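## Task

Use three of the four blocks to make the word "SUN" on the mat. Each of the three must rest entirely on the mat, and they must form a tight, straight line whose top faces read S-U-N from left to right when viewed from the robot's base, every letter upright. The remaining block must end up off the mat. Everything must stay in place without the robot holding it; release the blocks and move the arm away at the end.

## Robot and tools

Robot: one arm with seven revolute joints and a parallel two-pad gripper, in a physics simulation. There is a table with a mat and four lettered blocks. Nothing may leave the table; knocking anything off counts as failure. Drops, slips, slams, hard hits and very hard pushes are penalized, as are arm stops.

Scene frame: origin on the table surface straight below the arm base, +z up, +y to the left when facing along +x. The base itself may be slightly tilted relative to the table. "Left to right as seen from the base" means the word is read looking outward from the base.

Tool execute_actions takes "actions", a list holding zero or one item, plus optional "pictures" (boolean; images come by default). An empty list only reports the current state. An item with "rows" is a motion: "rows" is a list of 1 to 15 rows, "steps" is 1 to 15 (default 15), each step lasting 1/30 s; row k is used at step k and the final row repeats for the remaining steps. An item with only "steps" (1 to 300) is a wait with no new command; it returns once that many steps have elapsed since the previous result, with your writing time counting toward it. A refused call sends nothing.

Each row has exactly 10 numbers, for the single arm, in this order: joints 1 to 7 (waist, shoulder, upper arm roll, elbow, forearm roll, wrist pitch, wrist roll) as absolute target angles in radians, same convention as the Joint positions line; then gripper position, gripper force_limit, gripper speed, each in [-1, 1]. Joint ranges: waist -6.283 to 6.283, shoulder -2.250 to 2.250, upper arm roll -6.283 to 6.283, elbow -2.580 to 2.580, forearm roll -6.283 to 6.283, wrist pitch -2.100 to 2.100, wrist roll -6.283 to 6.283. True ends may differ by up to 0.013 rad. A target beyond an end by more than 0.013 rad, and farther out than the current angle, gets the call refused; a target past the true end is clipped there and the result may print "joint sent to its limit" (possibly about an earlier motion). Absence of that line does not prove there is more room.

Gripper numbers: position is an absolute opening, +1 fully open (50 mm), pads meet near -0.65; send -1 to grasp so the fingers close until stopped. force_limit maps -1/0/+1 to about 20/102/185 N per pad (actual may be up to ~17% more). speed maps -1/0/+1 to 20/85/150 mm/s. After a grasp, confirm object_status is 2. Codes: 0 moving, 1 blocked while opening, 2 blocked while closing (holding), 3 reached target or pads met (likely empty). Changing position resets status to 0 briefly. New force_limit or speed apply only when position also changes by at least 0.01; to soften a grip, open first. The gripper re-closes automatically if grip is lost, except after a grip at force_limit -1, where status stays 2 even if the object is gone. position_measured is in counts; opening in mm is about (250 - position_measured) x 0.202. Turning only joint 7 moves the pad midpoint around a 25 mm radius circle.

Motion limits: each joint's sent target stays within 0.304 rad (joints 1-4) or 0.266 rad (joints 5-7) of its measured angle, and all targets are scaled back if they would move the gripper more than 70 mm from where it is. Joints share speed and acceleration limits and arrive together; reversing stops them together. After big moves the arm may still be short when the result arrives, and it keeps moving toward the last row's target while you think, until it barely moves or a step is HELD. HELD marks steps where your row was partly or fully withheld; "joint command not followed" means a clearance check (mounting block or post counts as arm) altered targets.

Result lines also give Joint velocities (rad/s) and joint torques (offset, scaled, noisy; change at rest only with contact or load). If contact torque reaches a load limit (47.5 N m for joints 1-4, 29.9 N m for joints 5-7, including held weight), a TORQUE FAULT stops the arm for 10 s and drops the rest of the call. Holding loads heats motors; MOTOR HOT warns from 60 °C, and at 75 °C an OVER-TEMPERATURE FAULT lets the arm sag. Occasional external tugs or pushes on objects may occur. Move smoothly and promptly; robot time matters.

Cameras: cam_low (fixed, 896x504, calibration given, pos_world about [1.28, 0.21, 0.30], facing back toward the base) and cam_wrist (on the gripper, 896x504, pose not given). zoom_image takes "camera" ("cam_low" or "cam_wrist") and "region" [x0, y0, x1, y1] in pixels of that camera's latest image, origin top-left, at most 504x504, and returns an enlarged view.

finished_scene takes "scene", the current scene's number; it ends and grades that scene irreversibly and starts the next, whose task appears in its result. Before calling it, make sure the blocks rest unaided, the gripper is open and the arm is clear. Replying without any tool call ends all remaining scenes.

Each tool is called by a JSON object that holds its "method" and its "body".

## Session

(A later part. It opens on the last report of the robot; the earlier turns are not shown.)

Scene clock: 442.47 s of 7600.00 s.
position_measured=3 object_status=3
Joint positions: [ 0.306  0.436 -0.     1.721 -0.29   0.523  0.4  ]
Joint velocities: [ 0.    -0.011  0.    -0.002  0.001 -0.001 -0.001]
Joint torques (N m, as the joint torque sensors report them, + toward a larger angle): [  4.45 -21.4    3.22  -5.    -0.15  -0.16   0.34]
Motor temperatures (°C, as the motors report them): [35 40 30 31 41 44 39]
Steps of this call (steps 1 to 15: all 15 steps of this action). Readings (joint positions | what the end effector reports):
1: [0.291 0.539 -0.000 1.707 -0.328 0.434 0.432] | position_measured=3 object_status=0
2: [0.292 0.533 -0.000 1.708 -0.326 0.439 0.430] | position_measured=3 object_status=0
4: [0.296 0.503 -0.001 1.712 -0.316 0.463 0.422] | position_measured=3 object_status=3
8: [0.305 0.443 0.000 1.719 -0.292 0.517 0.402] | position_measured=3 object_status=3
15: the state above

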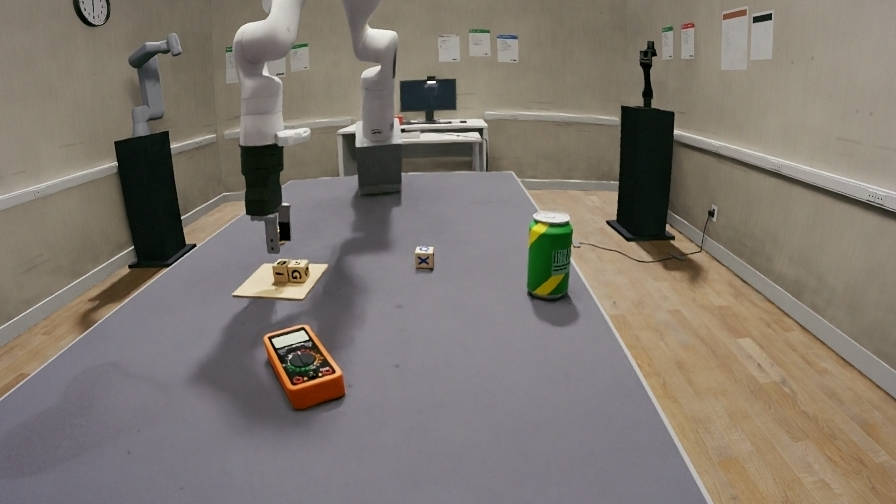

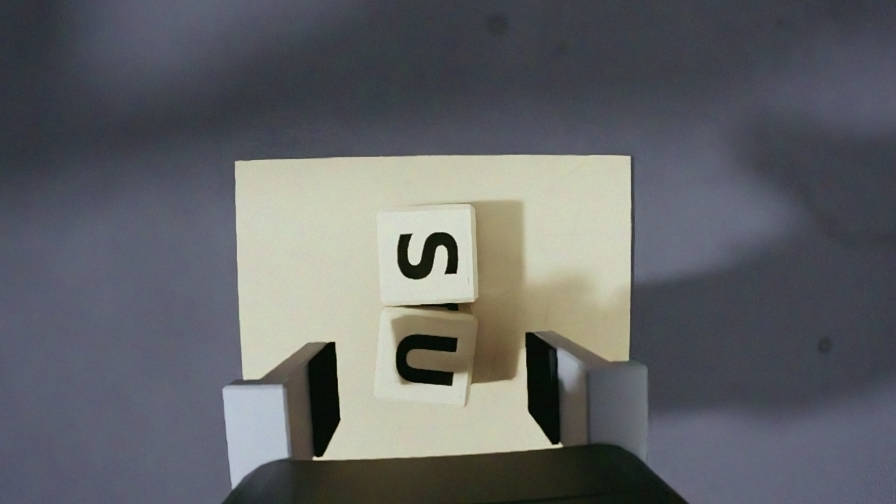

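{"method": "execute_actions", "body": {"actions": [{"rows":[[0.771,0.34,0,2.24,-1.086,0.387,1.76,1,-0.5,0]],"steps":15}], "pictures": false}}

{"method": "execute_actions", "body": {"actions": [{"steps":35}]}}

Scene clock: 463.60 s of 7600.00 s.
position_measured=3 object_status=3
Joint positions: [ 0.609  0.367  0.     2.032 -0.568  0.426  0.678]
Joint velocities: [ 0.667 -0.11  -0.003  0.842 -0.874 -0.157  0.876]
Joint torques (N m, as the joint torque sensors report them, + toward a larger angle): [  4.94 -17.67   3.54  -3.07   0.13  -0.05   0.29]
Motor temperatures (°C, as the motors report them): [35 40 30 31 41 44 39]
Steps of this call (steps 1 to 15: the robot went on to your last target; steps 16 to 90: nothing new was sent; then 17.63 s passed at rest; steps 91 to 105: all 15 steps of this action). Readings (joint positions | what the end effector reports):
91: [0.308 0.435 -0.000 1.722 -0.291 0.523 0.401] | position_measured=3 object_status=3
92: [0.314 0.432 -0.002 1.727 -0.296 0.520 0.405] | position_measured=3 object_status=3
94: [0.344 0.422 -0.004 1.754 -0.319 0.508 0.428] | position_measured=3 object_status=3
98: [0.445 0.396 -0.000 1.851 -0.405 0.469 0.514] | position_measured=3 object_status=3
105: the state above

Scene clock: 464.77 s of 7600.00 s.
position_measured=3 object_status=3
Joint positions: [ 0.771  0.34   0.     2.24  -1.086  0.387  1.76 ]
Joint velocities: [-0.    -0.002 -0.     0.     0.001  0.    -0.001]
Joint torques (N m, as the joint torque sensors report them, + toward a larger angle): [  5.54 -15.02   3.97  -2.38  -0.19  -0.37   0.33]
Motor temperatures (°C, as the motors report them): [35 40 30 31 41 44 39]
Steps of this call (steps 1 to 35: the robot went on to your last target). Readings (joint positions | what the end effector reports):
1: [0.631 0.364 0.000 2.061 -0.600 0.421 0.709] | position_measured=3 object_status=3
2: [0.654 0.360 0.000 2.090 -0.636 0.415 0.746] | position_measured=3 object_status=3
4: [0.693 0.354 0.001 2.142 -0.716 0.406 0.826] | position_measured=3 object_status=3
8: [0.738 0.346 0.001 2.203 -0.878 0.394 0.988] | position_measured=3 object_status=3
35: the state above

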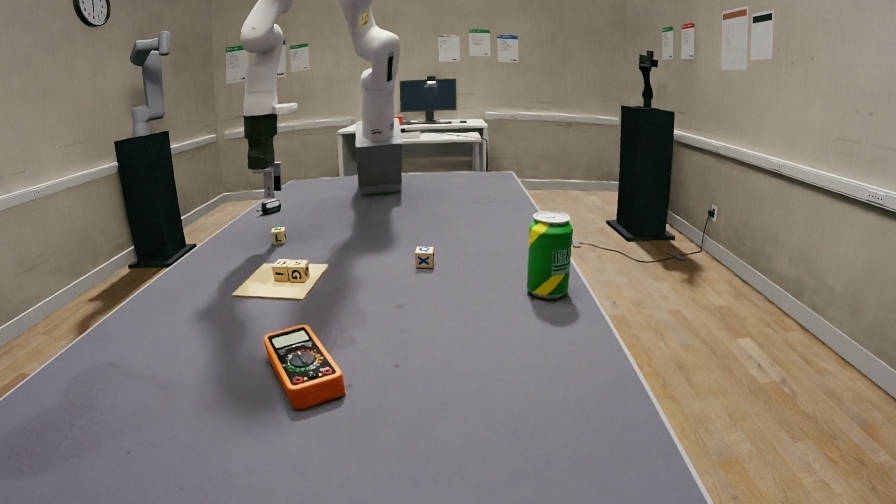

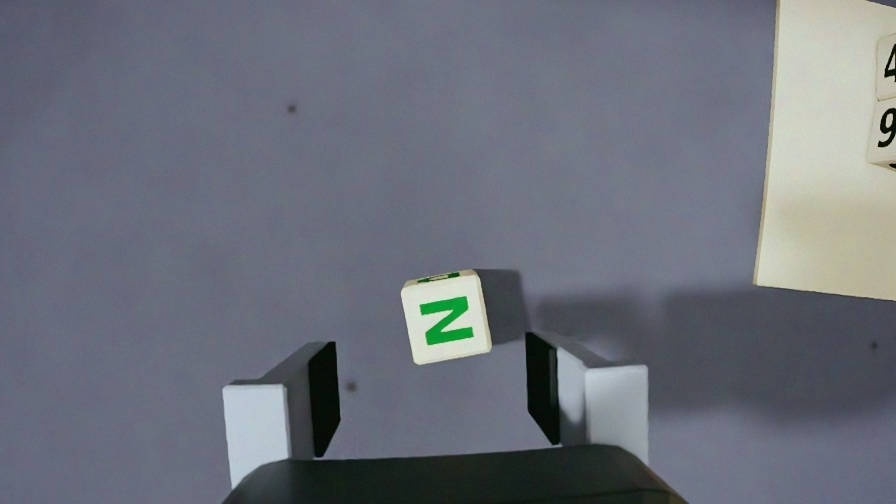

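{"method": "execute_actions", "body": {"actions": [{"rows":[[0.686,0.469,0,2.24,-1.467,0.31,2.215,1,-0.5,0]],"steps":15}], "pictures": false}}

{"method": "execute_actions", "body": {"actions": [{"steps":15}]}}

Scene clock: 478.23 s of 7600.00 s.
position_measured=3 object_status=3
Joint positions: [ 0.688  0.466 -0.     2.24  -1.465  0.31   2.211]
Joint velocities: [-0.013  0.018  0.    -0.002 -0.122 -0.016  0.206]
Joint torques (N m, as the joint torque sensors report them, + toward a larger angle): [  6.25 -17.     4.22  -0.91  -0.31  -0.72   0.3 ]
Motor temperatures (°C, as the motors report them): [35 39 30 31 41 44 39]
Steps of this call (steps 1 to 15: the robot went on to your last target; steps 16 to 90: nothing new was sent; then 9.97 s passed at rest; steps 91 to 105: all 15 steps of this action). Readings (joint positions | what the end effector reports):
91: [0.770 0.341 0.000 2.240 -1.087 0.386 1.761] | position_measured=3 object_status=3
92: [0.766 0.348 0.001 2.240 -1.097 0.383 1.771] | position_measured=3 object_status=3
94: [0.747 0.376 0.001 2.240 -1.147 0.369 1.821] | position_measured=3 object_status=3
98: [0.713 0.428 -0.001 2.240 -1.305 0.335 1.981] | position_measured=3 object_status=3
105: the state above

Scene clock: 478.73 s of 7600.00 s.
position_measured=3 object_status=3
Joint positions: [ 0.686  0.469 -0.     2.24  -1.467  0.31   2.215]
Joint velocities: [-0.     0.    -0.    -0.002 -0.001 -0.    -0.001]
Joint torques (N m, as the joint torque sensors report them, + toward a larger angle): [  5.74 -15.84   3.96  -0.9   -0.22  -0.38   0.28]
Motor temperatures (°C, as the motors report them): [35 39 30 31 41 44 39]
Steps of this call (steps 1 to 15: the robot went on to your last target). Readings (joint positions | what the end effector reports):
1: [0.688 0.466 -0.000 2.240 -1.467 0.310 2.214] | position_measured=3 object_status=3
2: [0.687 0.467 -0.000 2.240 -1.467 0.310 2.215] | position_measured=3 object_status=3
4: [0.687 0.468 -0.000 2.240 -1.467 0.310 2.215] | position_measured=3 object_status=3
8: [0.686 0.469 -0.000 2.240 -1.467 0.310 2.215] | position_measured=3 object_status=3
15: the state above
The arm was judged still, so your last target was given up. Only a new action makes it travel on or press farther. Fingers that are still opening or closing keep moving.

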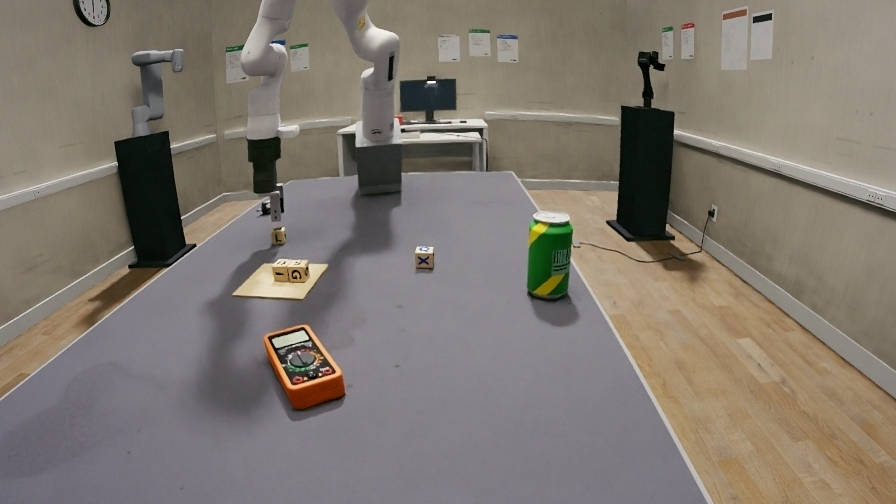

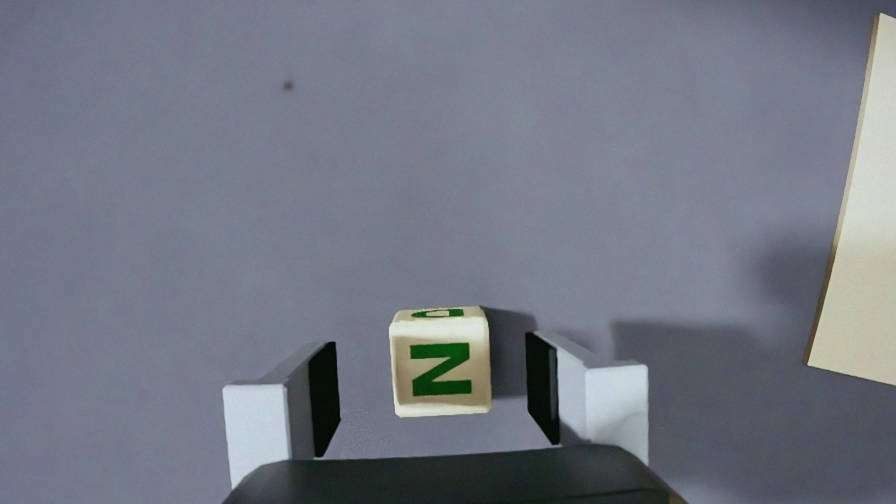

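{"method": "execute_actions", "body": {"actions": [{"rows":[[0.683,0.481,0,2.2365,-1.497,0.307,2.244,1,-0.5,0],[0.683,0.481,0,2.2365,-1.497,0.307,2.244,1,-0.5,0],[0.683,0.481,0,2.2365,-1.497,0.307,2.244,1,-0.5,0],[0.68,0.493,0,2.233,-1.528,0.305,2.273,1,-0.5,0],[0.68,0.493,0,2.233,-1.528,0.305,2.273,1,-0.5,0],[0.68,0.493,0,2.233,-1.528,0.305,2.273,1,-0.5,0],[0.676,0.505,0,2.2295,-1.558,0.303,2.301,1,-0.5,0],[0.676,0.505,0,2.2295,-1.558,0.303,2.301,1,-0.5,0],[0.676,0.505,0,2.2295,-1.558,0.303,2.301,1,-0.5,0],[0.673,0.517,0,2.226,-1.588,0.302,2.33,1,-0.5,0],[0.673,0.517,0,2.226,-1.588,0.302,2.33,1,-0.5,0],[0.673,0.517,0,2.226,-1.588,0.302,2.33,1,-0.5,0],[0.67,0.529,0,2.2225,-1.6185,0.301,2.359,1,-0.5,0]],"steps":15}], "pictures": false}}

{"method": "execute_actions", "body": {"actions": [{"rows":[[0.667,0.541,0,2.219,-1.649,0.301,2.388,1,-0.5,0],[0.667,0.541,0,2.219,-1.649,0.301,2.388,1,-0.5,0],[0.667,0.541,0,2.219,-1.649,0.301,2.388,1,-0.5,0],[0.664,0.553,0,2.2155,-1.679,0.301,2.417,1,-0.5,0],[0.664,0.553,0,2.2155,-1.679,0.301,2.417,1,-0.5,0],[0.664,0.553,0,2.2155,-1.679,0.301,2.417,1,-0.5,0],[0.66,0.565,0,2.212,-1.709,0.301,2.445,1,-0.5,0],[0.66,0.565,0,2.212,-1.709,0.301,2.445,1,-0.5,0],[0.66,0.565,0,2.212,-1.709,0.301,2.445,1,-0.5,0],[0.657,0.577,0,2.2085,-1.74,0.302,2.474,1,-0.5,0],[0.657,0.577,0,2.2085,-1.74,0.302,2.474,1,-0.5,0],[0.657,0.577,0,2.2085,-1.74,0.302,2.474,1,-0.5,0],[0.654,0.589,0,2.205,-1.77,0.302,2.503,1,-0.5,0]],"steps":15}], "pictures": false}}

{"method": "execute_actions", "body": {"actions": [{"steps":8}]}}

Scene clock: 501.87 s of 7600.00 s.
position_measured=3 object_status=3
Joint positions: [ 0.671  0.525 -0.     2.224 -1.608  0.301  2.349]
Joint velocities: [-0.02   0.081 -0.004 -0.027 -0.265 -0.009  0.253]
Joint torques (N m, as the joint torque sensors report them, + toward a larger angle): [  6.8  -17.63   4.12  -0.19  -0.27  -0.41   0.53]
Motor temperatures (°C, as the motors report them): [35 39 30 31 41 44 39]
Steps of this call (steps 1 to 90: nothing new was sent; then 19.63 s passed at rest; steps 91 to 105: all 15 steps of this action). Readings (joint positions | what the end effector reports):
91: [0.686 0.470 0.000 2.240 -1.468 0.310 2.216] | position_measured=3 object_status=3
92: [0.685 0.475 0.000 2.239 -1.477 0.309 2.225] | position_measured=3 object_status=3
94: [0.683 0.481 -0.000 2.237 -1.495 0.307 2.242] | position_measured=3 object_status=3
98: [0.678 0.497 0.000 2.232 -1.537 0.304 2.281] | position_measured=3 object_status=3
105: the state above

Scene clock: 502.37 s of 7600.00 s.
position_measured=3 object_status=3
Joint positions: [ 0.655  0.585 -0.     2.206 -1.759  0.302  2.493]
Joint velocities: [-0.02   0.083 -0.003 -0.024 -0.262 -0.001  0.254]
Joint torques (N m, as the joint torque sensors report them, + toward a larger angle): [  6.36 -17.86   4.46  -0.47  -0.22  -0.42   0.05]
Motor temperatures (°C, as the motors report them): [35 39 30 31 41 44 39]
Steps of this call (steps 1 to 15: all 15 steps of this action). Readings (joint positions | what the end effector reports):
1: [0.670 0.528 -0.000 2.223 -1.616 0.301 2.356] | position_measured=3 object_status=3
2: [0.669 0.533 0.000 2.221 -1.627 0.301 2.367] | position_measured=3 object_status=3
4: [0.667 0.540 -0.000 2.219 -1.646 0.301 2.385] | position_measured=3 object_status=3
8: [0.663 0.557 0.000 2.214 -1.688 0.301 2.425] | position_measured=3 object_status=3
15: the state above

Scene clock: 502.63 s of 7600.00 s.
position_measured=3 object_status=3
Joint positions: [ 0.654  0.589 -0.     2.205 -1.77   0.302  2.503]
Joint velocities: [-0.001  0.002 -0.001  0.001  0.002  0.     0.   ]
Joint torques (N m, as the joint torque sensors report them, + toward a larger angle): [  6.17 -16.04   3.98  -0.05  -0.26  -0.29   0.42]
Motor temperatures (°C, as the motors report them): [35 39 30 31 41 44 39]
Steps of this call (steps 1 to 8: the robot went on to your last target). Readings (joint positions | what the end effector reports):
1: [0.655 0.586 -0.000 2.206 -1.766 0.302 2.499] | position_measured=3 object_status=3
2: [0.655 0.587 -0.000 2.205 -1.768 0.302 2.501] | position_measured=3 object_status=3
4: [0.654 0.588 -0.000 2.205 -1.770 0.302 2.503] | position_measured=3 object_status=3
8: the state above

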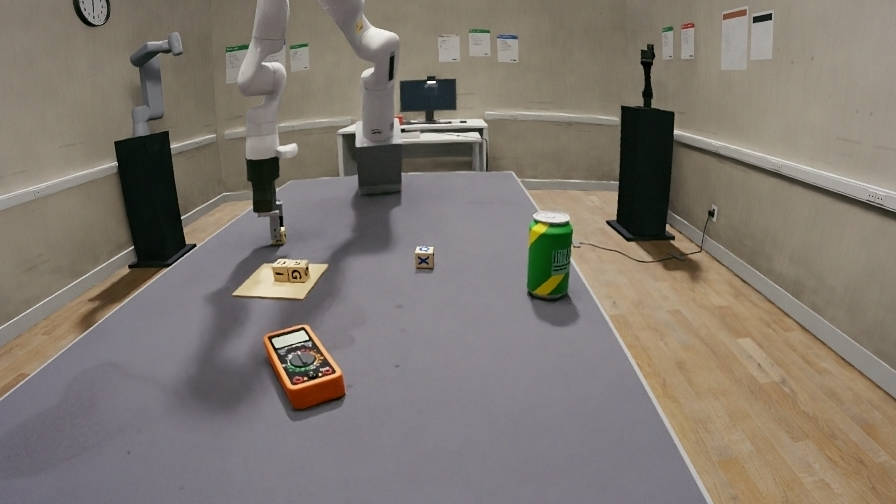

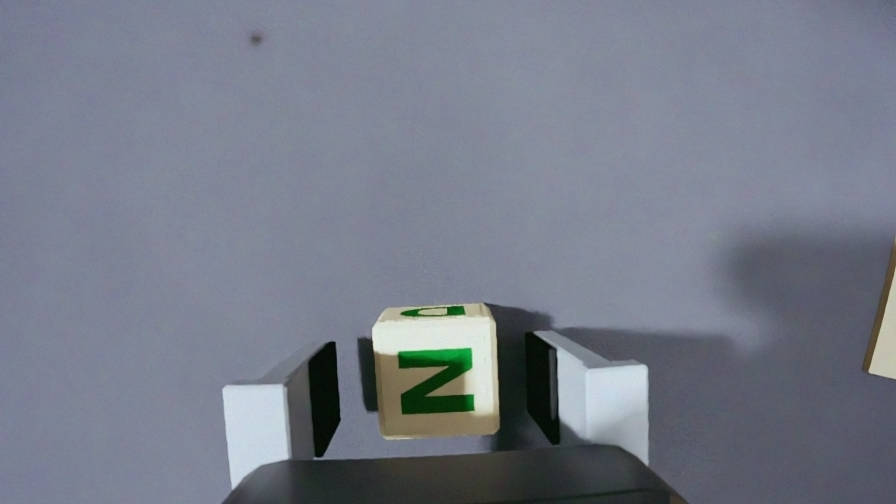

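Width ~120; lower ~5 mm and grip.

{"method": "execute_actions", "body": {"actions": [{"rows":[[0.65,0.603,0,2.201,-1.804,0.304,2.535,1,-0.5,0],[0.65,0.603,0,2.201,-1.804,0.304,2.535,1,-0.5,0],[0.65,0.603,0,2.201,-1.804,0.304,2.535,1,-0.5,0],[0.65,0.603,0,2.201,-1.804,0.304,2.535,1,-0.5,0],[0.65,0.603,0,2.201,-1.804,0.304,2.535,1,-0.5,0],[0.65,0.603,0,2.201,-1.804,0.304,2.535,-1,-0.5,-0.3]],"steps":15}], "pictures": false}}

{"method": "execute_actions", "body": {"actions": [{"steps":8}]}}

Scene clock: 509.97 s of 7600.00 s.
position_measured=106 object_status=0
Joint positions: [ 0.65   0.603  0.     2.201 -1.804  0.304  2.535]
Joint velocities: [ 0.002 -0.006  0.001  0.002  0.001  0.002 -0.001]
Joint torques (N m, as the joint torque sensors report them, + toward a larger angle): [  6.07 -16.52   4.08   0.    -0.22  -0.62   0.29]
Motor temperatures (°C, as the motors report them): [35 39 30 31 41 44 39]
Steps of this call (steps 1 to 30: the robot went on to your last target; steps 31 to 100: nothing new was sent; then 3.50 s passed at rest; steps 101 to 115: all 15 steps of this action). Readings (joint positions | what the end effector reports):
101: [0.654 0.590 0.000 2.205 -1.771 0.302 2.504] | position_measured=3 object_status=3
102: [0.652 0.595 0.000 2.203 -1.780 0.303 2.513] | position_measured=3 object_status=3
104: [0.650 0.601 -0.000 2.202 -1.799 0.304 2.530] | position_measured=3 object_status=3
108: [0.650 0.602 -0.000 2.201 -1.804 0.304 2.535] | position_measured=33 object_status=0
115: the state above

Scene clock: 510.23 s of 7600.00 s.
position_measured=106 object_status=2
Joint positions: [ 0.65   0.603  0.     2.201 -1.804  0.304  2.535]
Joint velocities: [-0.001 -0.001 -0.001 -0.     0.    -0.    -0.   ]
Joint torques (N m, as the joint torque sensors report them, + toward a larger angle): [  6.12 -16.65   3.83   0.1   -0.3   -0.4    0.31]
Motor temperatures (°C, as the motors report them): [35 39 30 31 41 44 39]
Steps of this call (steps 1 to 8: the robot went on to your last target). Readings (joint positions | what the end effector reports):
1: [0.650 0.603 0.000 2.201 -1.804 0.304 2.535] | position_measured=106 object_status=0
2: [0.650 0.603 0.000 2.201 -1.804 0.304 2.535] | position_measured=106 object_status=0
4: [0.650 0.603 0.000 2.201 -1.804 0.304 2.535] | position_measured=106 object_status=0
8: the state above

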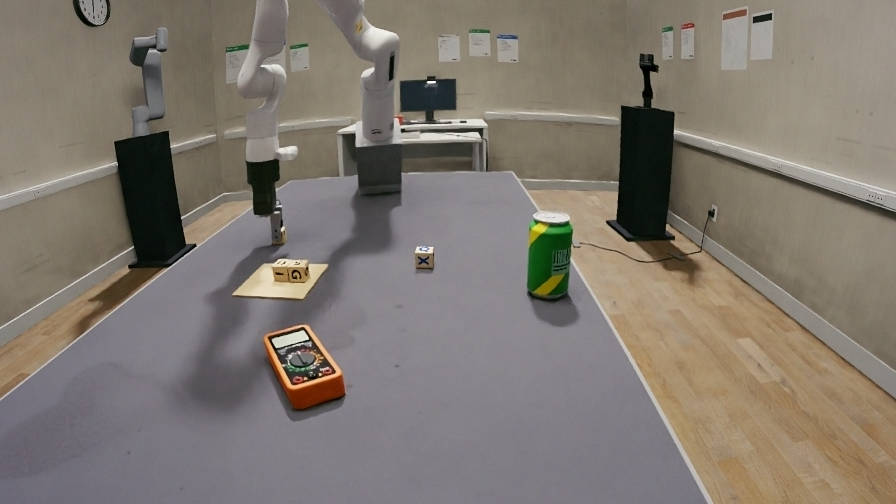

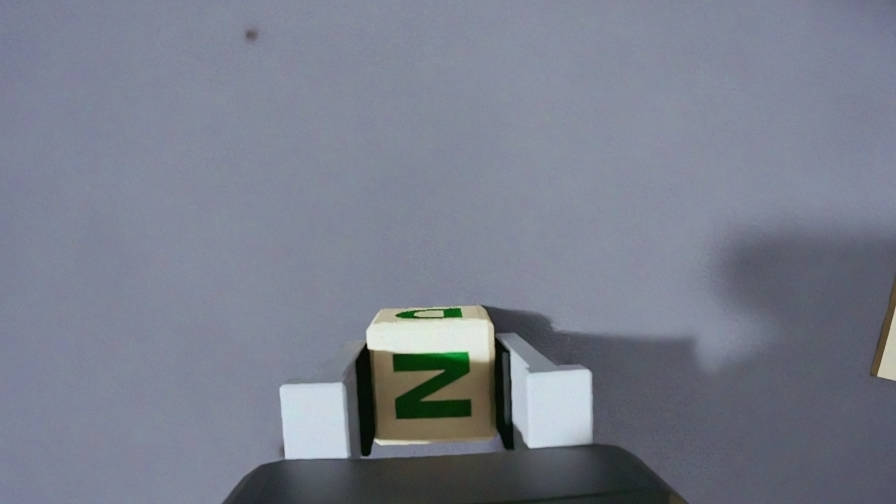

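{"method": "execute_actions", "body": {"actions": [{"rows":[[0.67,0.529,0,2.2225,-1.6185,0.301,2.359,-1,-0.5,-0.3],[0.67,0.529,0,2.2225,-1.6185,0.301,2.359,-1,-0.5,-0.3],[0.67,0.529,0,2.2225,-1.6185,0.301,2.359,-1,-0.5,-0.3],[0.67,0.529,0,2.2225,-1.6185,0.301,2.359,-1,-0.5,-0.3],[0.67,0.529,0,2.2225,-1.6185,0.301,2.359,-1,-0.5,-0.3],[0.67,0.529,0,2.2225,-1.6185,0.301,2.359,-1,-0.5,-0.3],[0.72,0.40,0,2.24,-1.27,0.345,2.02,-1,-0.5,-0.3]],"steps":15}], "pictures": false}}

{"method": "execute_actions", "body": {"actions": [{"steps":6}], "pictures": false}}

{"method": "execute_actions", "body": {"actions": [{"rows":[[0.55,0.42,0,1.96,-0.81,0.44,1.27,-1,-0.5,-0.3]],"steps":15}], "pictures": false}}

{"method": "execute_actions", "body": {"actions": [{"rows":[[0.38,0.476,0,1.685,-0.353,0.539,0.52,-1,-0.5,-0.3]],"steps":15}], "pictures": false}}

{"method": "execute_actions", "body": {"actions": [{"steps":25}]}}

Scene clock: 527.60 s of 7600.00 s.
position_measured=106 object_status=2
Joint positions: [ 0.713  0.418  0.     2.237 -1.329  0.339  2.076]
Joint velocities: [ 0.103 -0.266  0.004  0.039  1.026  0.105 -0.969]
Joint torques (N m, as the joint torque sensors report them, + toward a larger angle): [  4.79 -13.68   3.5   -1.03  -0.61  -0.13   0.16]
Motor temperatures (°C, as the motors report them): [35 39 30 31 41 44 39]
Steps of this call (steps 1 to 15: the robot went on to your last target; steps 16 to 90: nothing new was sent; then 13.87 s passed at rest; steps 91 to 105: all 15 steps of this action). Readings (joint positions | what the end effector reports):
91: [0.650 0.602 -0.000 2.201 -1.803 0.304 2.534] | position_measured=106 object_status=2
92: [0.652 0.596 -0.000 2.203 -1.793 0.304 2.525] | position_measured=106 object_status=2
94: [0.658 0.573 -0.000 2.209 -1.743 0.303 2.477] | position_measured=106 object_status=2
98: [0.673 0.521 -0.000 2.223 -1.608 0.304 2.348] | position_measured=106 object_status=2
105: the state above

Scene clock: 527.80 s of 7600.00 s.
position_measured=106 object_status=2
Joint positions: [ 0.719  0.402  0.     2.24  -1.27   0.345  2.02 ]
Joint velocities: [ 0.008 -0.024 -0.003 -0.002 -0.001  0.    -0.001]
Joint torques (N m, as the joint torque sensors report them, + toward a larger angle): [  5.5  -15.12   3.52  -1.09  -0.25  -0.31   0.48]
Motor temperatures (°C, as the motors report them): [35 39 30 31 41 44 39]
Steps of this call (steps 1 to 6: the robot went on to your last target). Readings (joint positions | what the end effector reports):
1: [0.716 0.411 0.000 2.239 -1.300 0.342 2.048] | position_measured=106 object_status=2
2: [0.717 0.406 0.000 2.239 -1.281 0.344 2.030] | position_measured=106 object_status=2
4: [0.718 0.404 0.000 2.240 -1.270 0.345 2.020] | position_measured=106 object_status=2
6: the state above

Scene clock: 528.30 s of 7600.00 s.
position_measured=106 object_status=2
Joint positions: [ 0.568  0.418 -0.     1.986 -0.883  0.431  1.586]
Joint velocities: [-0.12   0.011  0.003 -0.199  0.554  0.068 -1.216]
Joint torques (N m, as the joint torque sensors report them, + toward a larger angle): [  6.54 -18.29   3.94  -2.78  -0.21  -0.13   0.22]
Motor temperatures (°C, as the motors report them): [35 39 30 31 41 44 39]
Steps of this call (steps 1 to 15: all 15 steps of this action). Readings (joint positions | what the end effector reports):
1: [0.718 0.402 0.000 2.239 -1.269 0.345 2.019] | position_measured=106 object_status=2
2: [0.714 0.403 0.001 2.234 -1.264 0.347 2.015] | position_measured=106 object_status=2
4: [0.695 0.406 0.002 2.208 -1.239 0.355 1.989] | position_measured=106 object_status=2
8: [0.630 0.413 0.001 2.100 -1.120 0.392 1.870] | position_measured=106 object_status=2
15: the state above

Scene clock: 528.80 s of 7600.00 s.
position_measured=106 object_status=2
Joint positions: [ 0.397  0.469 -0.     1.709 -0.425  0.53   1.03 ]
Joint velocities: [-0.114  0.044  0.007 -0.181  0.545  0.067 -1.216]
Joint torques (N m, as the joint torque sensors report them, + toward a larger angle): [  5.19 -21.88   3.77  -4.69  -0.28  -0.1    0.21]
Motor temperatures (°C, as the motors report them): [35 39 30 31 41 44 39]
Steps of this call (steps 1 to 15: all 15 steps of this action). Readings (joint positions | what the end effector reports):
1: [0.564 0.418 -0.000 1.980 -0.866 0.433 1.545] | position_measured=106 object_status=2
2: [0.557 0.420 0.001 1.971 -0.846 0.436 1.506] | position_measured=106 object_status=2
4: [0.533 0.426 0.002 1.936 -0.796 0.449 1.447] | position_measured=106 object_status=2
8: [0.459 0.450 -0.000 1.816 -0.661 0.491 1.315] | position_measured=106 object_status=2
15: the state above

Scene clock: 529.63 s of 7600.00 s.
position_measured=106 object_status=2
Joint positions: [ 0.38   0.476 -0.     1.685 -0.353  0.539  0.52 ]
Joint velocities: [ 0.001 -0.002 -0.001 -0.    -0.002 -0.     0.001]
Joint torques (N m, as the joint torque sensors report them, + toward a larger angle): [  5.09 -21.98   3.54  -5.1   -0.19  -0.19   0.32]
Motor temperatures (°C, as the motors report them): [35 39 30 31 41 44 39]
Steps of this call (steps 1 to 25: the robot went on to your last target). Readings (joint positions | what the end effector reports):
1: [0.394 0.471 -0.000 1.704 -0.409 0.532 0.990] | position_measured=106 object_status=2
2: [0.391 0.472 -0.000 1.699 -0.396 0.534 0.949] | position_measured=106 object_status=2
4: [0.387 0.473 -0.000 1.694 -0.379 0.536 0.868] | position_measured=106 object_status=2
8: [0.383 0.475 -0.000 1.688 -0.362 0.538 0.705] | position_measured=106 object_status=2
25: the state above

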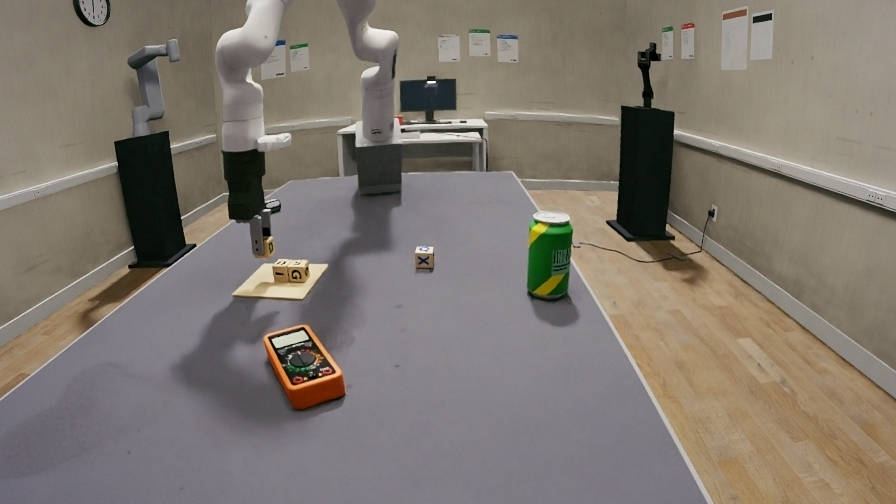

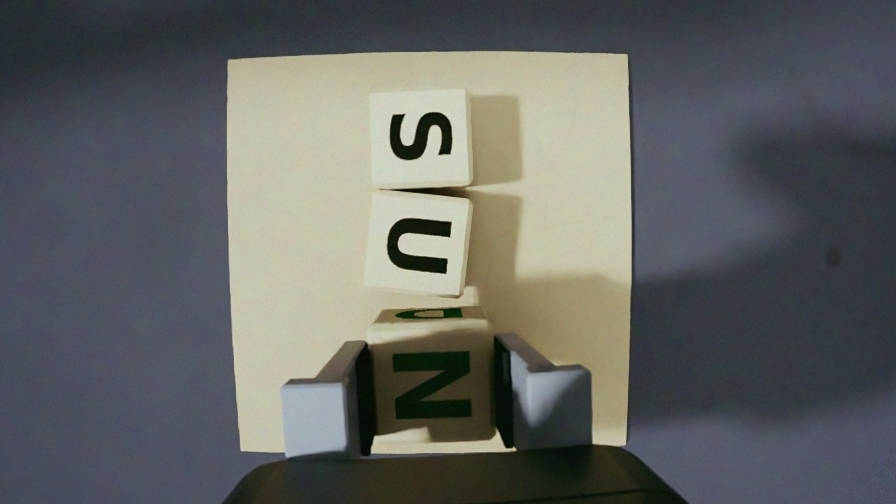

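{"method": "execute_actions", "body": {"actions": [{"rows":[[0.377,0.50,0,1.686,-0.363,0.514,0.529,-1,-0.5,-0.3],[0.377,0.50,0,1.686,-0.363,0.514,0.529,-1,-0.5,-0.3],[0.377,0.50,0,1.686,-0.363,0.514,0.529,-1,-0.5,-0.3],[0.377,0.50,0,1.686,-0.363,0.514,0.529,-1,-0.5,-0.3],[0.373,0.53,0,1.683,-0.374,0.488,0.538,-1,-0.5,-0.3],[0.373,0.53,0,1.683,-0.374,0.488,0.538,-1,-0.5,-0.3],[0.373,0.53,0,1.683,-0.374,0.488,0.538,-1,-0.5,-0.3],[0.373,0.53,0,1.683,-0.374,0.488,0.538,-1,-0.5,-0.3],[0.369,0.554,0,1.681,-0.384,0.466,0.547,-1,-0.5,-0.3]],"steps":15}]}}

Scene clock: 541.17 s of 7600.00 s.
position_measured=106 object_status=2
Joint positions: [ 0.369  0.552 -0.     1.681 -0.384  0.466  0.547]
Joint velocities: [-0.003  0.017  0.002 -0.006 -0.003 -0.009  0.002]
Joint torques (N m, as the joint torque sensors report them, + toward a larger angle): [  5.33 -22.35   2.79  -4.51  -0.15  -0.02   0.25]
Motor temperatures (°C, as the motors report them): [35 39 30 31 41 44 39]
Steps of this call (steps 1 to 15: the robot went on to your last target; steps 16 to 90: nothing new was sent; then 8.03 s passed at rest; steps 91 to 105: all 15 steps of this action). Readings (joint positions | what the end effector reports):
91: [0.380 0.477 0.000 1.685 -0.353 0.538 0.520] | position_measured=106 object_status=2
92: [0.379 0.484 0.000 1.684 -0.355 0.533 0.522] | position_measured=106 object_status=2
94: [0.377 0.497 -0.000 1.686 -0.361 0.519 0.527] | position_measured=106 object_status=2
98: [0.374 0.524 -0.000 1.684 -0.372 0.494 0.536] | position_measured=106 object_status=2
105: the state above

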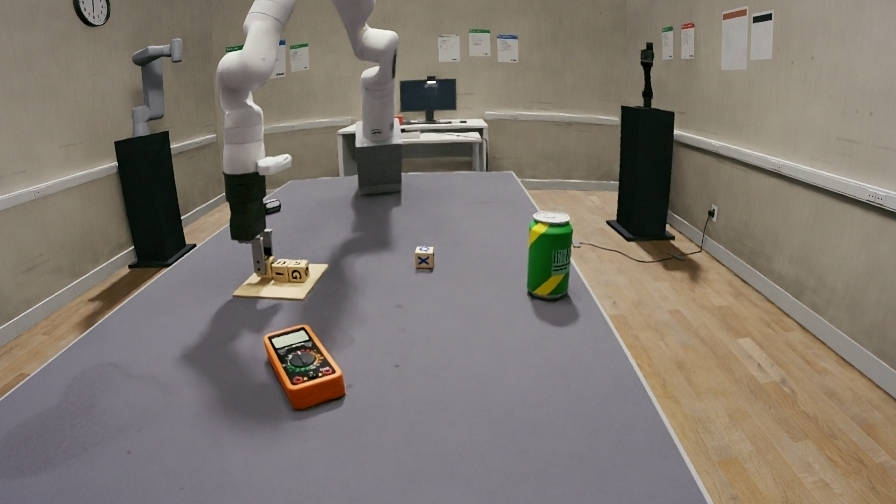

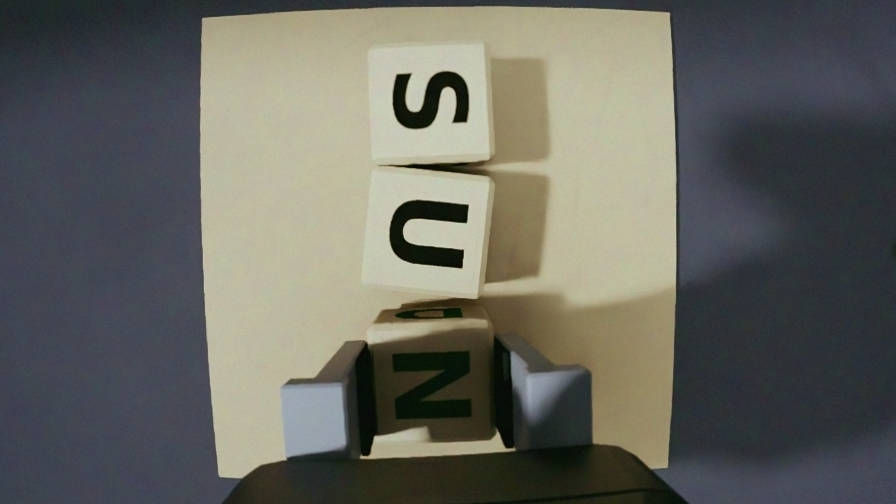

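{"method": "execute_actions", "body": {"actions": [{"rows":[[0.366,0.5595,0,1.681,-0.385,0.46,0.546,-1,-0.5,-0.3],[0.366,0.5595,0,1.681,-0.385,0.46,0.546,-1,-0.5,-0.3],[0.366,0.5595,0,1.681,-0.385,0.46,0.546,-1,-0.5,-0.3],[0.362,0.5583,0,1.683,-0.382,0.458,0.54,-1,-0.5,-0.3],[0.362,0.5583,0,1.683,-0.382,0.458,0.54,-1,-0.5,-0.3],[0.362,0.5583,0,1.683,-0.382,0.458,0.54,-1,-0.5,-0.3],[0.358,0.557,0,1.6845,-0.3785,0.4565,0.534,-1,-0.5,-0.3],[0.358,0.557,0,1.6845,-0.3785,0.4565,0.534,-1,-0.5,-0.3],[0.358,0.557,0,1.6845,-0.3785,0.4565,0.534,-1,-0.5,-0.3],[0.354,0.5558,0,1.686,-0.375,0.455,0.528,-1,-0.5,-0.3],[0.354,0.5558,0,1.686,-0.375,0.455,0.528,-1,-0.5,-0.3],[0.354,0.5558,0,1.686,-0.375,0.455,0.528,-1,-0.5,-0.3],[0.35,0.5546,0,1.688,-0.372,0.453,0.522,-1,-0.5,-0.3]],"steps":15}], "pictures": false}}

{"method": "execute_actions", "body": {"actions": [{"steps":8}]}}

Scene clock: 556.00 s of 7600.00 s.
position_measured=106 object_status=2
Joint positions: [ 0.351  0.555 -0.     1.687 -0.373  0.454  0.524]
Joint velocities: [-0.016 -0.003 -0.01   0.011  0.016 -0.008 -0.036]
Joint torques (N m, as the joint torque sensors report them, + toward a larger angle): [  6.11 -22.17   3.48  -4.33  -0.32  -0.49   0.6 ]
Motor temperatures (°C, as the motors report them): [35 39 30 31 41 44 39]
Steps of this call (steps 1 to 15: the robot went on to your last target; steps 16 to 90: nothing new was sent; then 11.33 s passed at rest; steps 91 to 105: all 15 steps of this action). Readings (joint positions | what the end effector reports):
91: [0.368 0.555 0.000 1.681 -0.384 0.465 0.547] | position_measured=106 object_status=2
92: [0.367 0.557 0.000 1.681 -0.384 0.463 0.547] | position_measured=106 object_status=2
94: [0.365 0.559 0.000 1.681 -0.384 0.460 0.545] | position_measured=106 object_status=2
98: [0.360 0.557 0.000 1.684 -0.380 0.457 0.537] | position_measured=106 object_status=2
105: the state above

Scene clock: 556.27 s of 7600.00 s.
position_measured=106 object_status=2
Joint positions: [ 0.35   0.555  0.     1.688 -0.372  0.453  0.522]
Joint velocities: [-0.001  0.001  0.     0.     0.     0.    -0.   ]
Joint torques (N m, as the joint torque sensors report them, + toward a larger angle): [  4.96 -22.31   3.38  -4.26  -0.17  -0.17   0.36]
Motor temperatures (°C, as the motors report them): [35 39 30 31 41 44 39]
Steps of this call (steps 1 to 8: the robot went on to your last target). Readings (joint positions | what the end effector reports):
1: [0.351 0.555 -0.000 1.688 -0.372 0.453 0.523] | position_measured=106 object_status=2
2: [0.351 0.555 -0.000 1.688 -0.372 0.453 0.522] | position_measured=106 object_status=2
4: [0.350 0.555 -0.000 1.688 -0.372 0.453 0.522] | position_measured=106 object_status=2
8: the state above

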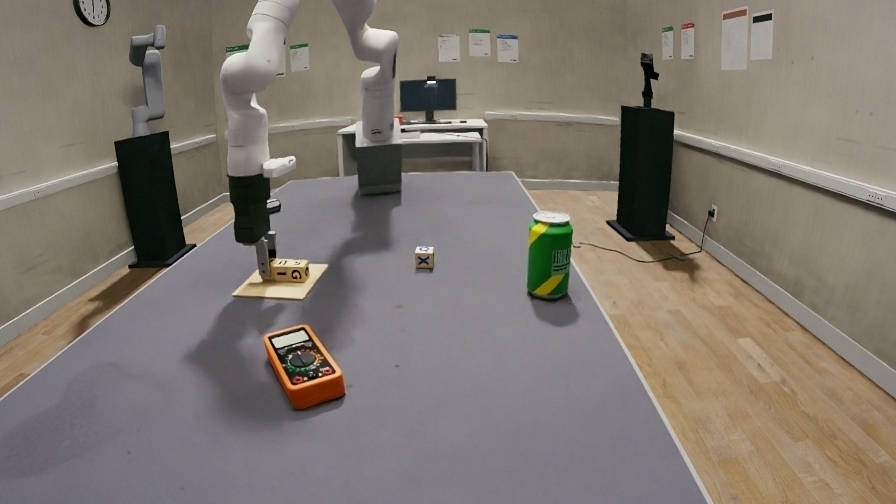

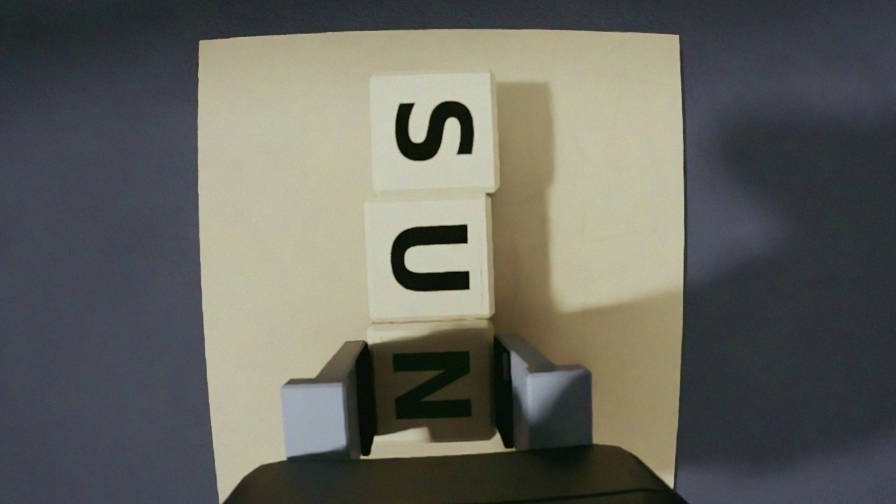

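Squared. Back off 0.5 mm and lower to contact.

{"method": "execute_actions", "body": {"actions": [{"rows":[[0.351,0.557,0,1.687,-0.373,0.452,0.523,-1,-0.5,-0.3],[0.351,0.557,0,1.687,-0.373,0.452,0.523,-1,-0.5,-0.3],[0.351,0.557,0,1.687,-0.373,0.452,0.523,-1,-0.5,-0.3],[0.351,0.557,0,1.687,-0.373,0.452,0.523,-1,-0.5,-0.3],[0.351,0.557,0,1.687,-0.373,0.452,0.523,-1,-0.5,-0.3],[0.3505,0.5595,0,1.6865,-0.374,0.450,0.524,-1,-0.5,-0.3]],"steps":15}], "pictures": false}}

Scene clock: 563.23 s of 7600.00 s.
position_measured=106 object_status=2
Joint positions: [ 0.351  0.559  0.     1.687 -0.374  0.45   0.524]
Joint velocities: [ 0.     0.003  0.001  0.001  0.    -0.    -0.001]
Joint torques (N m, as the joint torque sensors report them, + toward a larger angle): [  5.23 -22.2    3.45  -4.33  -0.15  -0.17   0.3 ]
Motor temperatures (°C, as the motors report them): [36 39 30 31 41 44 39]
Steps of this call (steps 1 to 15: the robot went on to your last target; steps 16 to 90: nothing new was sent; then 3.47 s passed at rest; steps 91 to 105: all 15 steps of this action). Readings (joint positions | what the end effector reports):
91: [0.350 0.555 -0.000 1.688 -0.372 0.453 0.522] | position_measured=106 object_status=2
92: [0.351 0.556 -0.000 1.687 -0.373 0.452 0.523] | position_measured=106 object_status=2
94: [0.351 0.557 0.000 1.687 -0.373 0.452 0.523] | position_measured=106 object_status=2
98: [0.351 0.559 0.000 1.687 -0.374 0.450 0.524] | position_measured=106 object_status=2
105: the state above

{"method": "execute_actions", "body": {"actions": [{"rows":[[0.35,0.563,0,1.686,-0.375,0.447,0.525,-1,-0.5,-0.3]],"steps":12}], "pictures": false}}

Scene clock: 566.97 s of 7600.00 s.
position_measured=106 object_status=2
Joint positions: [ 0.35   0.56   0.     1.686 -0.375  0.448  0.525]
Joint velocities: [ 0.     0.     0.001  0.001  0.001 -0.     0.001]
Joint torques (N m, as the joint torque sensors report them, + toward a larger angle): [  4.83 -20.24   3.32  -4.73  -0.27  -0.86   0.28]
Motor temperatures (°C, as the motors report them): [36 39 30 31 41 44 39]
Steps of this call (steps 1 to 15: the robot went on to your last target; steps 16 to 90: nothing new was sent; then 0.33 s passed at rest; steps 91 to 102: all 12 steps of this action). Readings (joint positions | what the end effector reports):
91: [0.350 0.560 0.000 1.686 -0.374 0.450 0.524] | position_measured=106 object_status=2
92: [0.350 0.561 0.000 1.686 -0.375 0.449 0.525] | position_measured=106 object_status=2
94: [0.350 0.561 0.000 1.686 -0.375 0.449 0.525] | position_measured=106 object_status=2
98: [0.350 0.561 0.000 1.686 -0.375 0.449 0.525] | position_measured=106 object_status=2
102: the state above

{"method": "execute_actions", "body": {"actions": [{"rows":[[0.35,0.5605,0,1.6865,-0.374,0.449,0.524,-1,-0.5,-0.3],[0.35,0.5605,0,1.6865,-0.374,0.449,0.524,-1,-0.5,-0.3],[0.35,0.5605,0,1.6865,-0.374,0.449,0.524,-1,-0.5,-0.3],[0.35,0.5605,0,1.6865,-0.374,0.449,0.524,-1,-0.5,-0.3],[0.35,0.5605,0,1.6865,-0.374,0.449,0.524,1,-0.5,-0.6]],"steps":15}], "pictures": false}}

{"method": "execute_actions", "body": {"actions": [{"steps":6}], "pictures": false}}

{"method": "execute_actions", "body": {"actions": [{"rows":[[0.375,0.40,0,1.70,-0.32,0.59,0.48,1,-0.5,-0.6]],"steps":15}], "pictures": false}}

{"method": "execute_actions", "body": {"actions": [{"steps":10}]}}

Scene clock: 576.07 s of 7600.00 s.
position_measured=25 object_status=0
Joint positions: [ 0.35   0.56  -0.     1.686 -0.374  0.449  0.524]
Joint velocities: [ 0.001 -0.     0.001 -0.    -0.002 -0.    -0.   ]
Joint torques (N m, as the joint torque sensors report them, + toward a larger angle): [  5.26 -22.26   3.41  -4.38  -0.17  -0.21   0.3 ]
Motor temperatures (°C, as the motors report them): [36 39 30 31 41 44 39]
Steps of this call (steps 1 to 15: the robot went on to your last target; steps 16 to 90: nothing new was sent; then 5.60 s passed at rest; steps 91 to 105: all 15 steps of this action). Readings (joint positions | what the end effector reports):
91: [0.350 0.560 0.000 1.687 -0.375 0.449 0.525] | position_measured=106 object_status=2
92: [0.350 0.559 0.000 1.687 -0.374 0.449 0.525] | position_measured=106 object_status=2
94: [0.350 0.560 -0.000 1.686 -0.374 0.449 0.524] | position_measured=106 object_status=2
98: [0.350 0.560 0.000 1.686 -0.374 0.449 0.524] | position_measured=78 object_status=0
105: the state above

Scene clock: 576.27 s of 7600.00 s.
position_measured=3 object_status=0
Joint positions: [ 0.35   0.56  -0.     1.686 -0.374  0.449  0.524]
Joint velocities: [-0.001  0.001  0.     0.    -0.    -0.    -0.   ]
Joint torques (N m, as the joint torque sensors report them, + toward a larger angle): [  5.2  -22.25   3.46  -4.23  -0.18  -0.23   0.32]
Motor temperatures (°C, as the motors report them): [36 39 30 31 41 44 39]
Steps of this call (steps 1 to 6: the robot went on to your last target). Readings (joint positions | what the end effector reports):
1: [0.350 0.560 -0.000 1.686 -0.374 0.449 0.524] | position_measured=17 object_status=0
2: [0.350 0.560 -0.000 1.686 -0.374 0.449 0.524] | position_measured=10 object_status=0
4: [0.350 0.560 -0.000 1.686 -0.374 0.449 0.524] | position_measured=3 object_status=0
6: the state above

Scene clock: 576.77 s of 7600.00 s.
position_measured=3 object_status=3
Joint positions: [ 0.375  0.402 -0.     1.7   -0.32   0.59   0.48 ]
Joint velocities: [ 0.002 -0.024 -0.001  0.001  0.001 -0.001 -0.   ]
Joint torques (N m, as the joint torque sensors report them, + toward a larger angle): [  4.78 -21.08   3.61  -5.68  -0.2   -0.24   0.34]
Motor temperatures (°C, as the motors report them): [36 39 30 31 41 44 39]
Steps of this call (steps 1 to 15: all 15 steps of this action). Readings (joint positions | what the end effector reports):
1: [0.350 0.559 -0.000 1.687 -0.374 0.450 0.524] | position_measured=3 object_status=0
2: [0.351 0.553 -0.000 1.688 -0.372 0.454 0.522] | position_measured=3 object_status=0
4: [0.356 0.523 -0.000 1.691 -0.363 0.478 0.515] | position_measured=3 object_status=3
8: [0.370 0.431 0.000 1.696 -0.331 0.561 0.489] | position_measured=3 object_status=3
15: the state above

Scene clock: 577.10 s of 7600.00 s.
position_measured=3 object_status=3
Joint positions: [ 0.375  0.4    0.     1.7   -0.32   0.59   0.48 ]
Joint velocities: [ 0.001 -0.001 -0.     0.002  0.001  0.    -0.002]
Joint torques (N m, as the joint torque sensors report them, + toward a larger angle): [  4.95 -21.79   3.38  -5.59  -0.16  -0.15   0.36]
Motor temperatures (°C, as the motors report them): [36 39 30 31 41 44 39]
Steps of this call (steps 1 to 10: the robot went on to your last target). Readings (joint positions | what the end effector reports):
1: [0.375 0.402 -0.000 1.700 -0.320 0.590 0.480] | position_measured=3 object_status=3
2: [0.375 0.401 -0.000 1.700 -0.320 0.590 0.480] | position_measured=3 object_status=3
4: [0.375 0.401 0.000 1.700 -0.320 0.590 0.480] | position_measured=3 object_status=3
8: [0.375 0.400 0.000 1.700 -0.320 0.590 0.480] | position_measured=3 object_status=3
10: the state above

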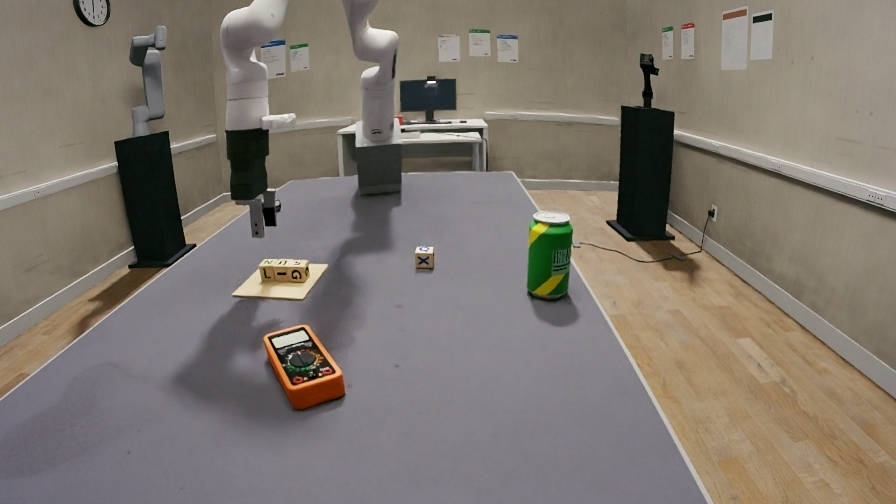

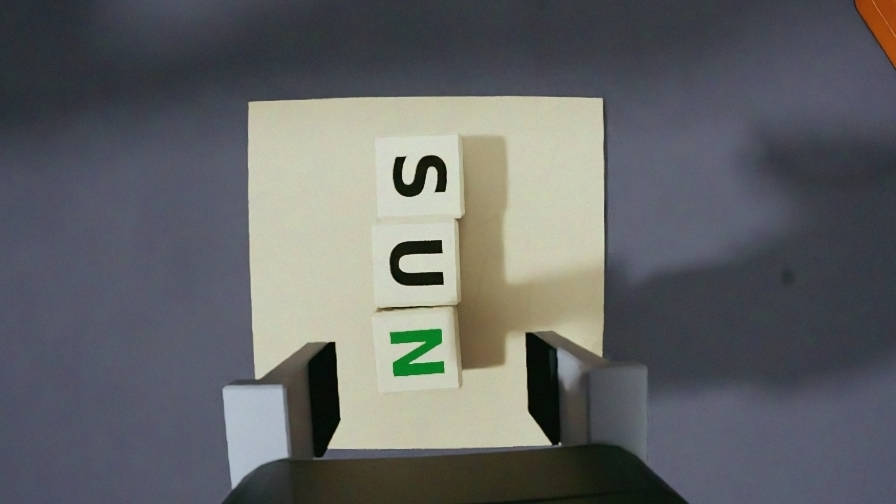

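Good. Move a bit clearer and finish.

{"method": "execute_actions", "body": {"actions": [{"rows":[[0.375,0.22,0,1.72,-0.32,0.7,0.48,1,-0.5,-0.6]],"steps":15}], "pictures": false}}

{"method": "execute_actions", "body": {"actions": [{"steps":12}], "pictures": false}}

{"method": "finished_scene", "body": {"scene": 1}}

Scene clock: 582.57 s of 7600.00 s.
position_measured=3 object_status=3
Joint positions: [ 0.375  0.223 -0.     1.72  -0.32   0.7    0.48 ]
Joint velocities: [ 0.002 -0.028  0.001  0.005  0.     0.    -0.001]
Joint torques (N m, as the joint torque sensors report them, + toward a larger angle): [  4.01 -20.39   3.1   -6.82  -0.27  -0.32   0.31]
Motor temperatures (°C, as the motors report them): [36 39 30 31 41 44 39]
Steps of this call (steps 1 to 15: the robot went on to your last target; steps 16 to 90: nothing new was sent; then 1.97 s passed at rest; steps 91 to 105: all 15 steps of this action). Readings (joint positions | what the end effector reports):
91: [0.375 0.399 0.000 1.700 -0.320 0.590 0.480] | position_measured=3 object_status=3
92: [0.375 0.392 0.000 1.701 -0.320 0.594 0.480] | position_measured=3 object_status=3
94: [0.375 0.363 0.000 1.705 -0.320 0.610 0.480] | position_measured=3 object_status=3
98: [0.375 0.263 0.000 1.714 -0.320 0.671 0.480] | position_measured=3 object_status=3
105: the state above

Scene clock: 582.97 s of 7600.00 s.
position_measured=3 object_status=3
Joint positions: [ 0.375  0.22  -0.     1.72  -0.32   0.7    0.48 ]
Joint velocities: [-0.    -0.002  0.001  0.    -0.     0.     0.001]
Joint torques (N m, as the joint torque sensors report them, + toward a larger angle): [  4.21 -20.58   3.28  -6.9   -0.26  -0.41   0.31]
Motor temperatures (°C, as the motors report them): [36 39 30 31 41 44 39]
Steps of this call (steps 1 to 12: the robot went on to your last target). Readings (joint positions | what the end effector reports):
1: [0.375 0.222 -0.000 1.720 -0.320 0.700 0.480] | position_measured=3 object_status=3
2: [0.375 0.222 0.000 1.720 -0.320 0.700 0.480] | position_measured=3 object_status=3
4: [0.375 0.221 0.000 1.720 -0.320 0.700 0.480] | position_measured=3 object_status=3
8: [0.375 0.220 -0.000 1.720 -0.320 0.700 0.480] | position_measured=3 object_status=3
12: the state above

The scene is finished: the task was done.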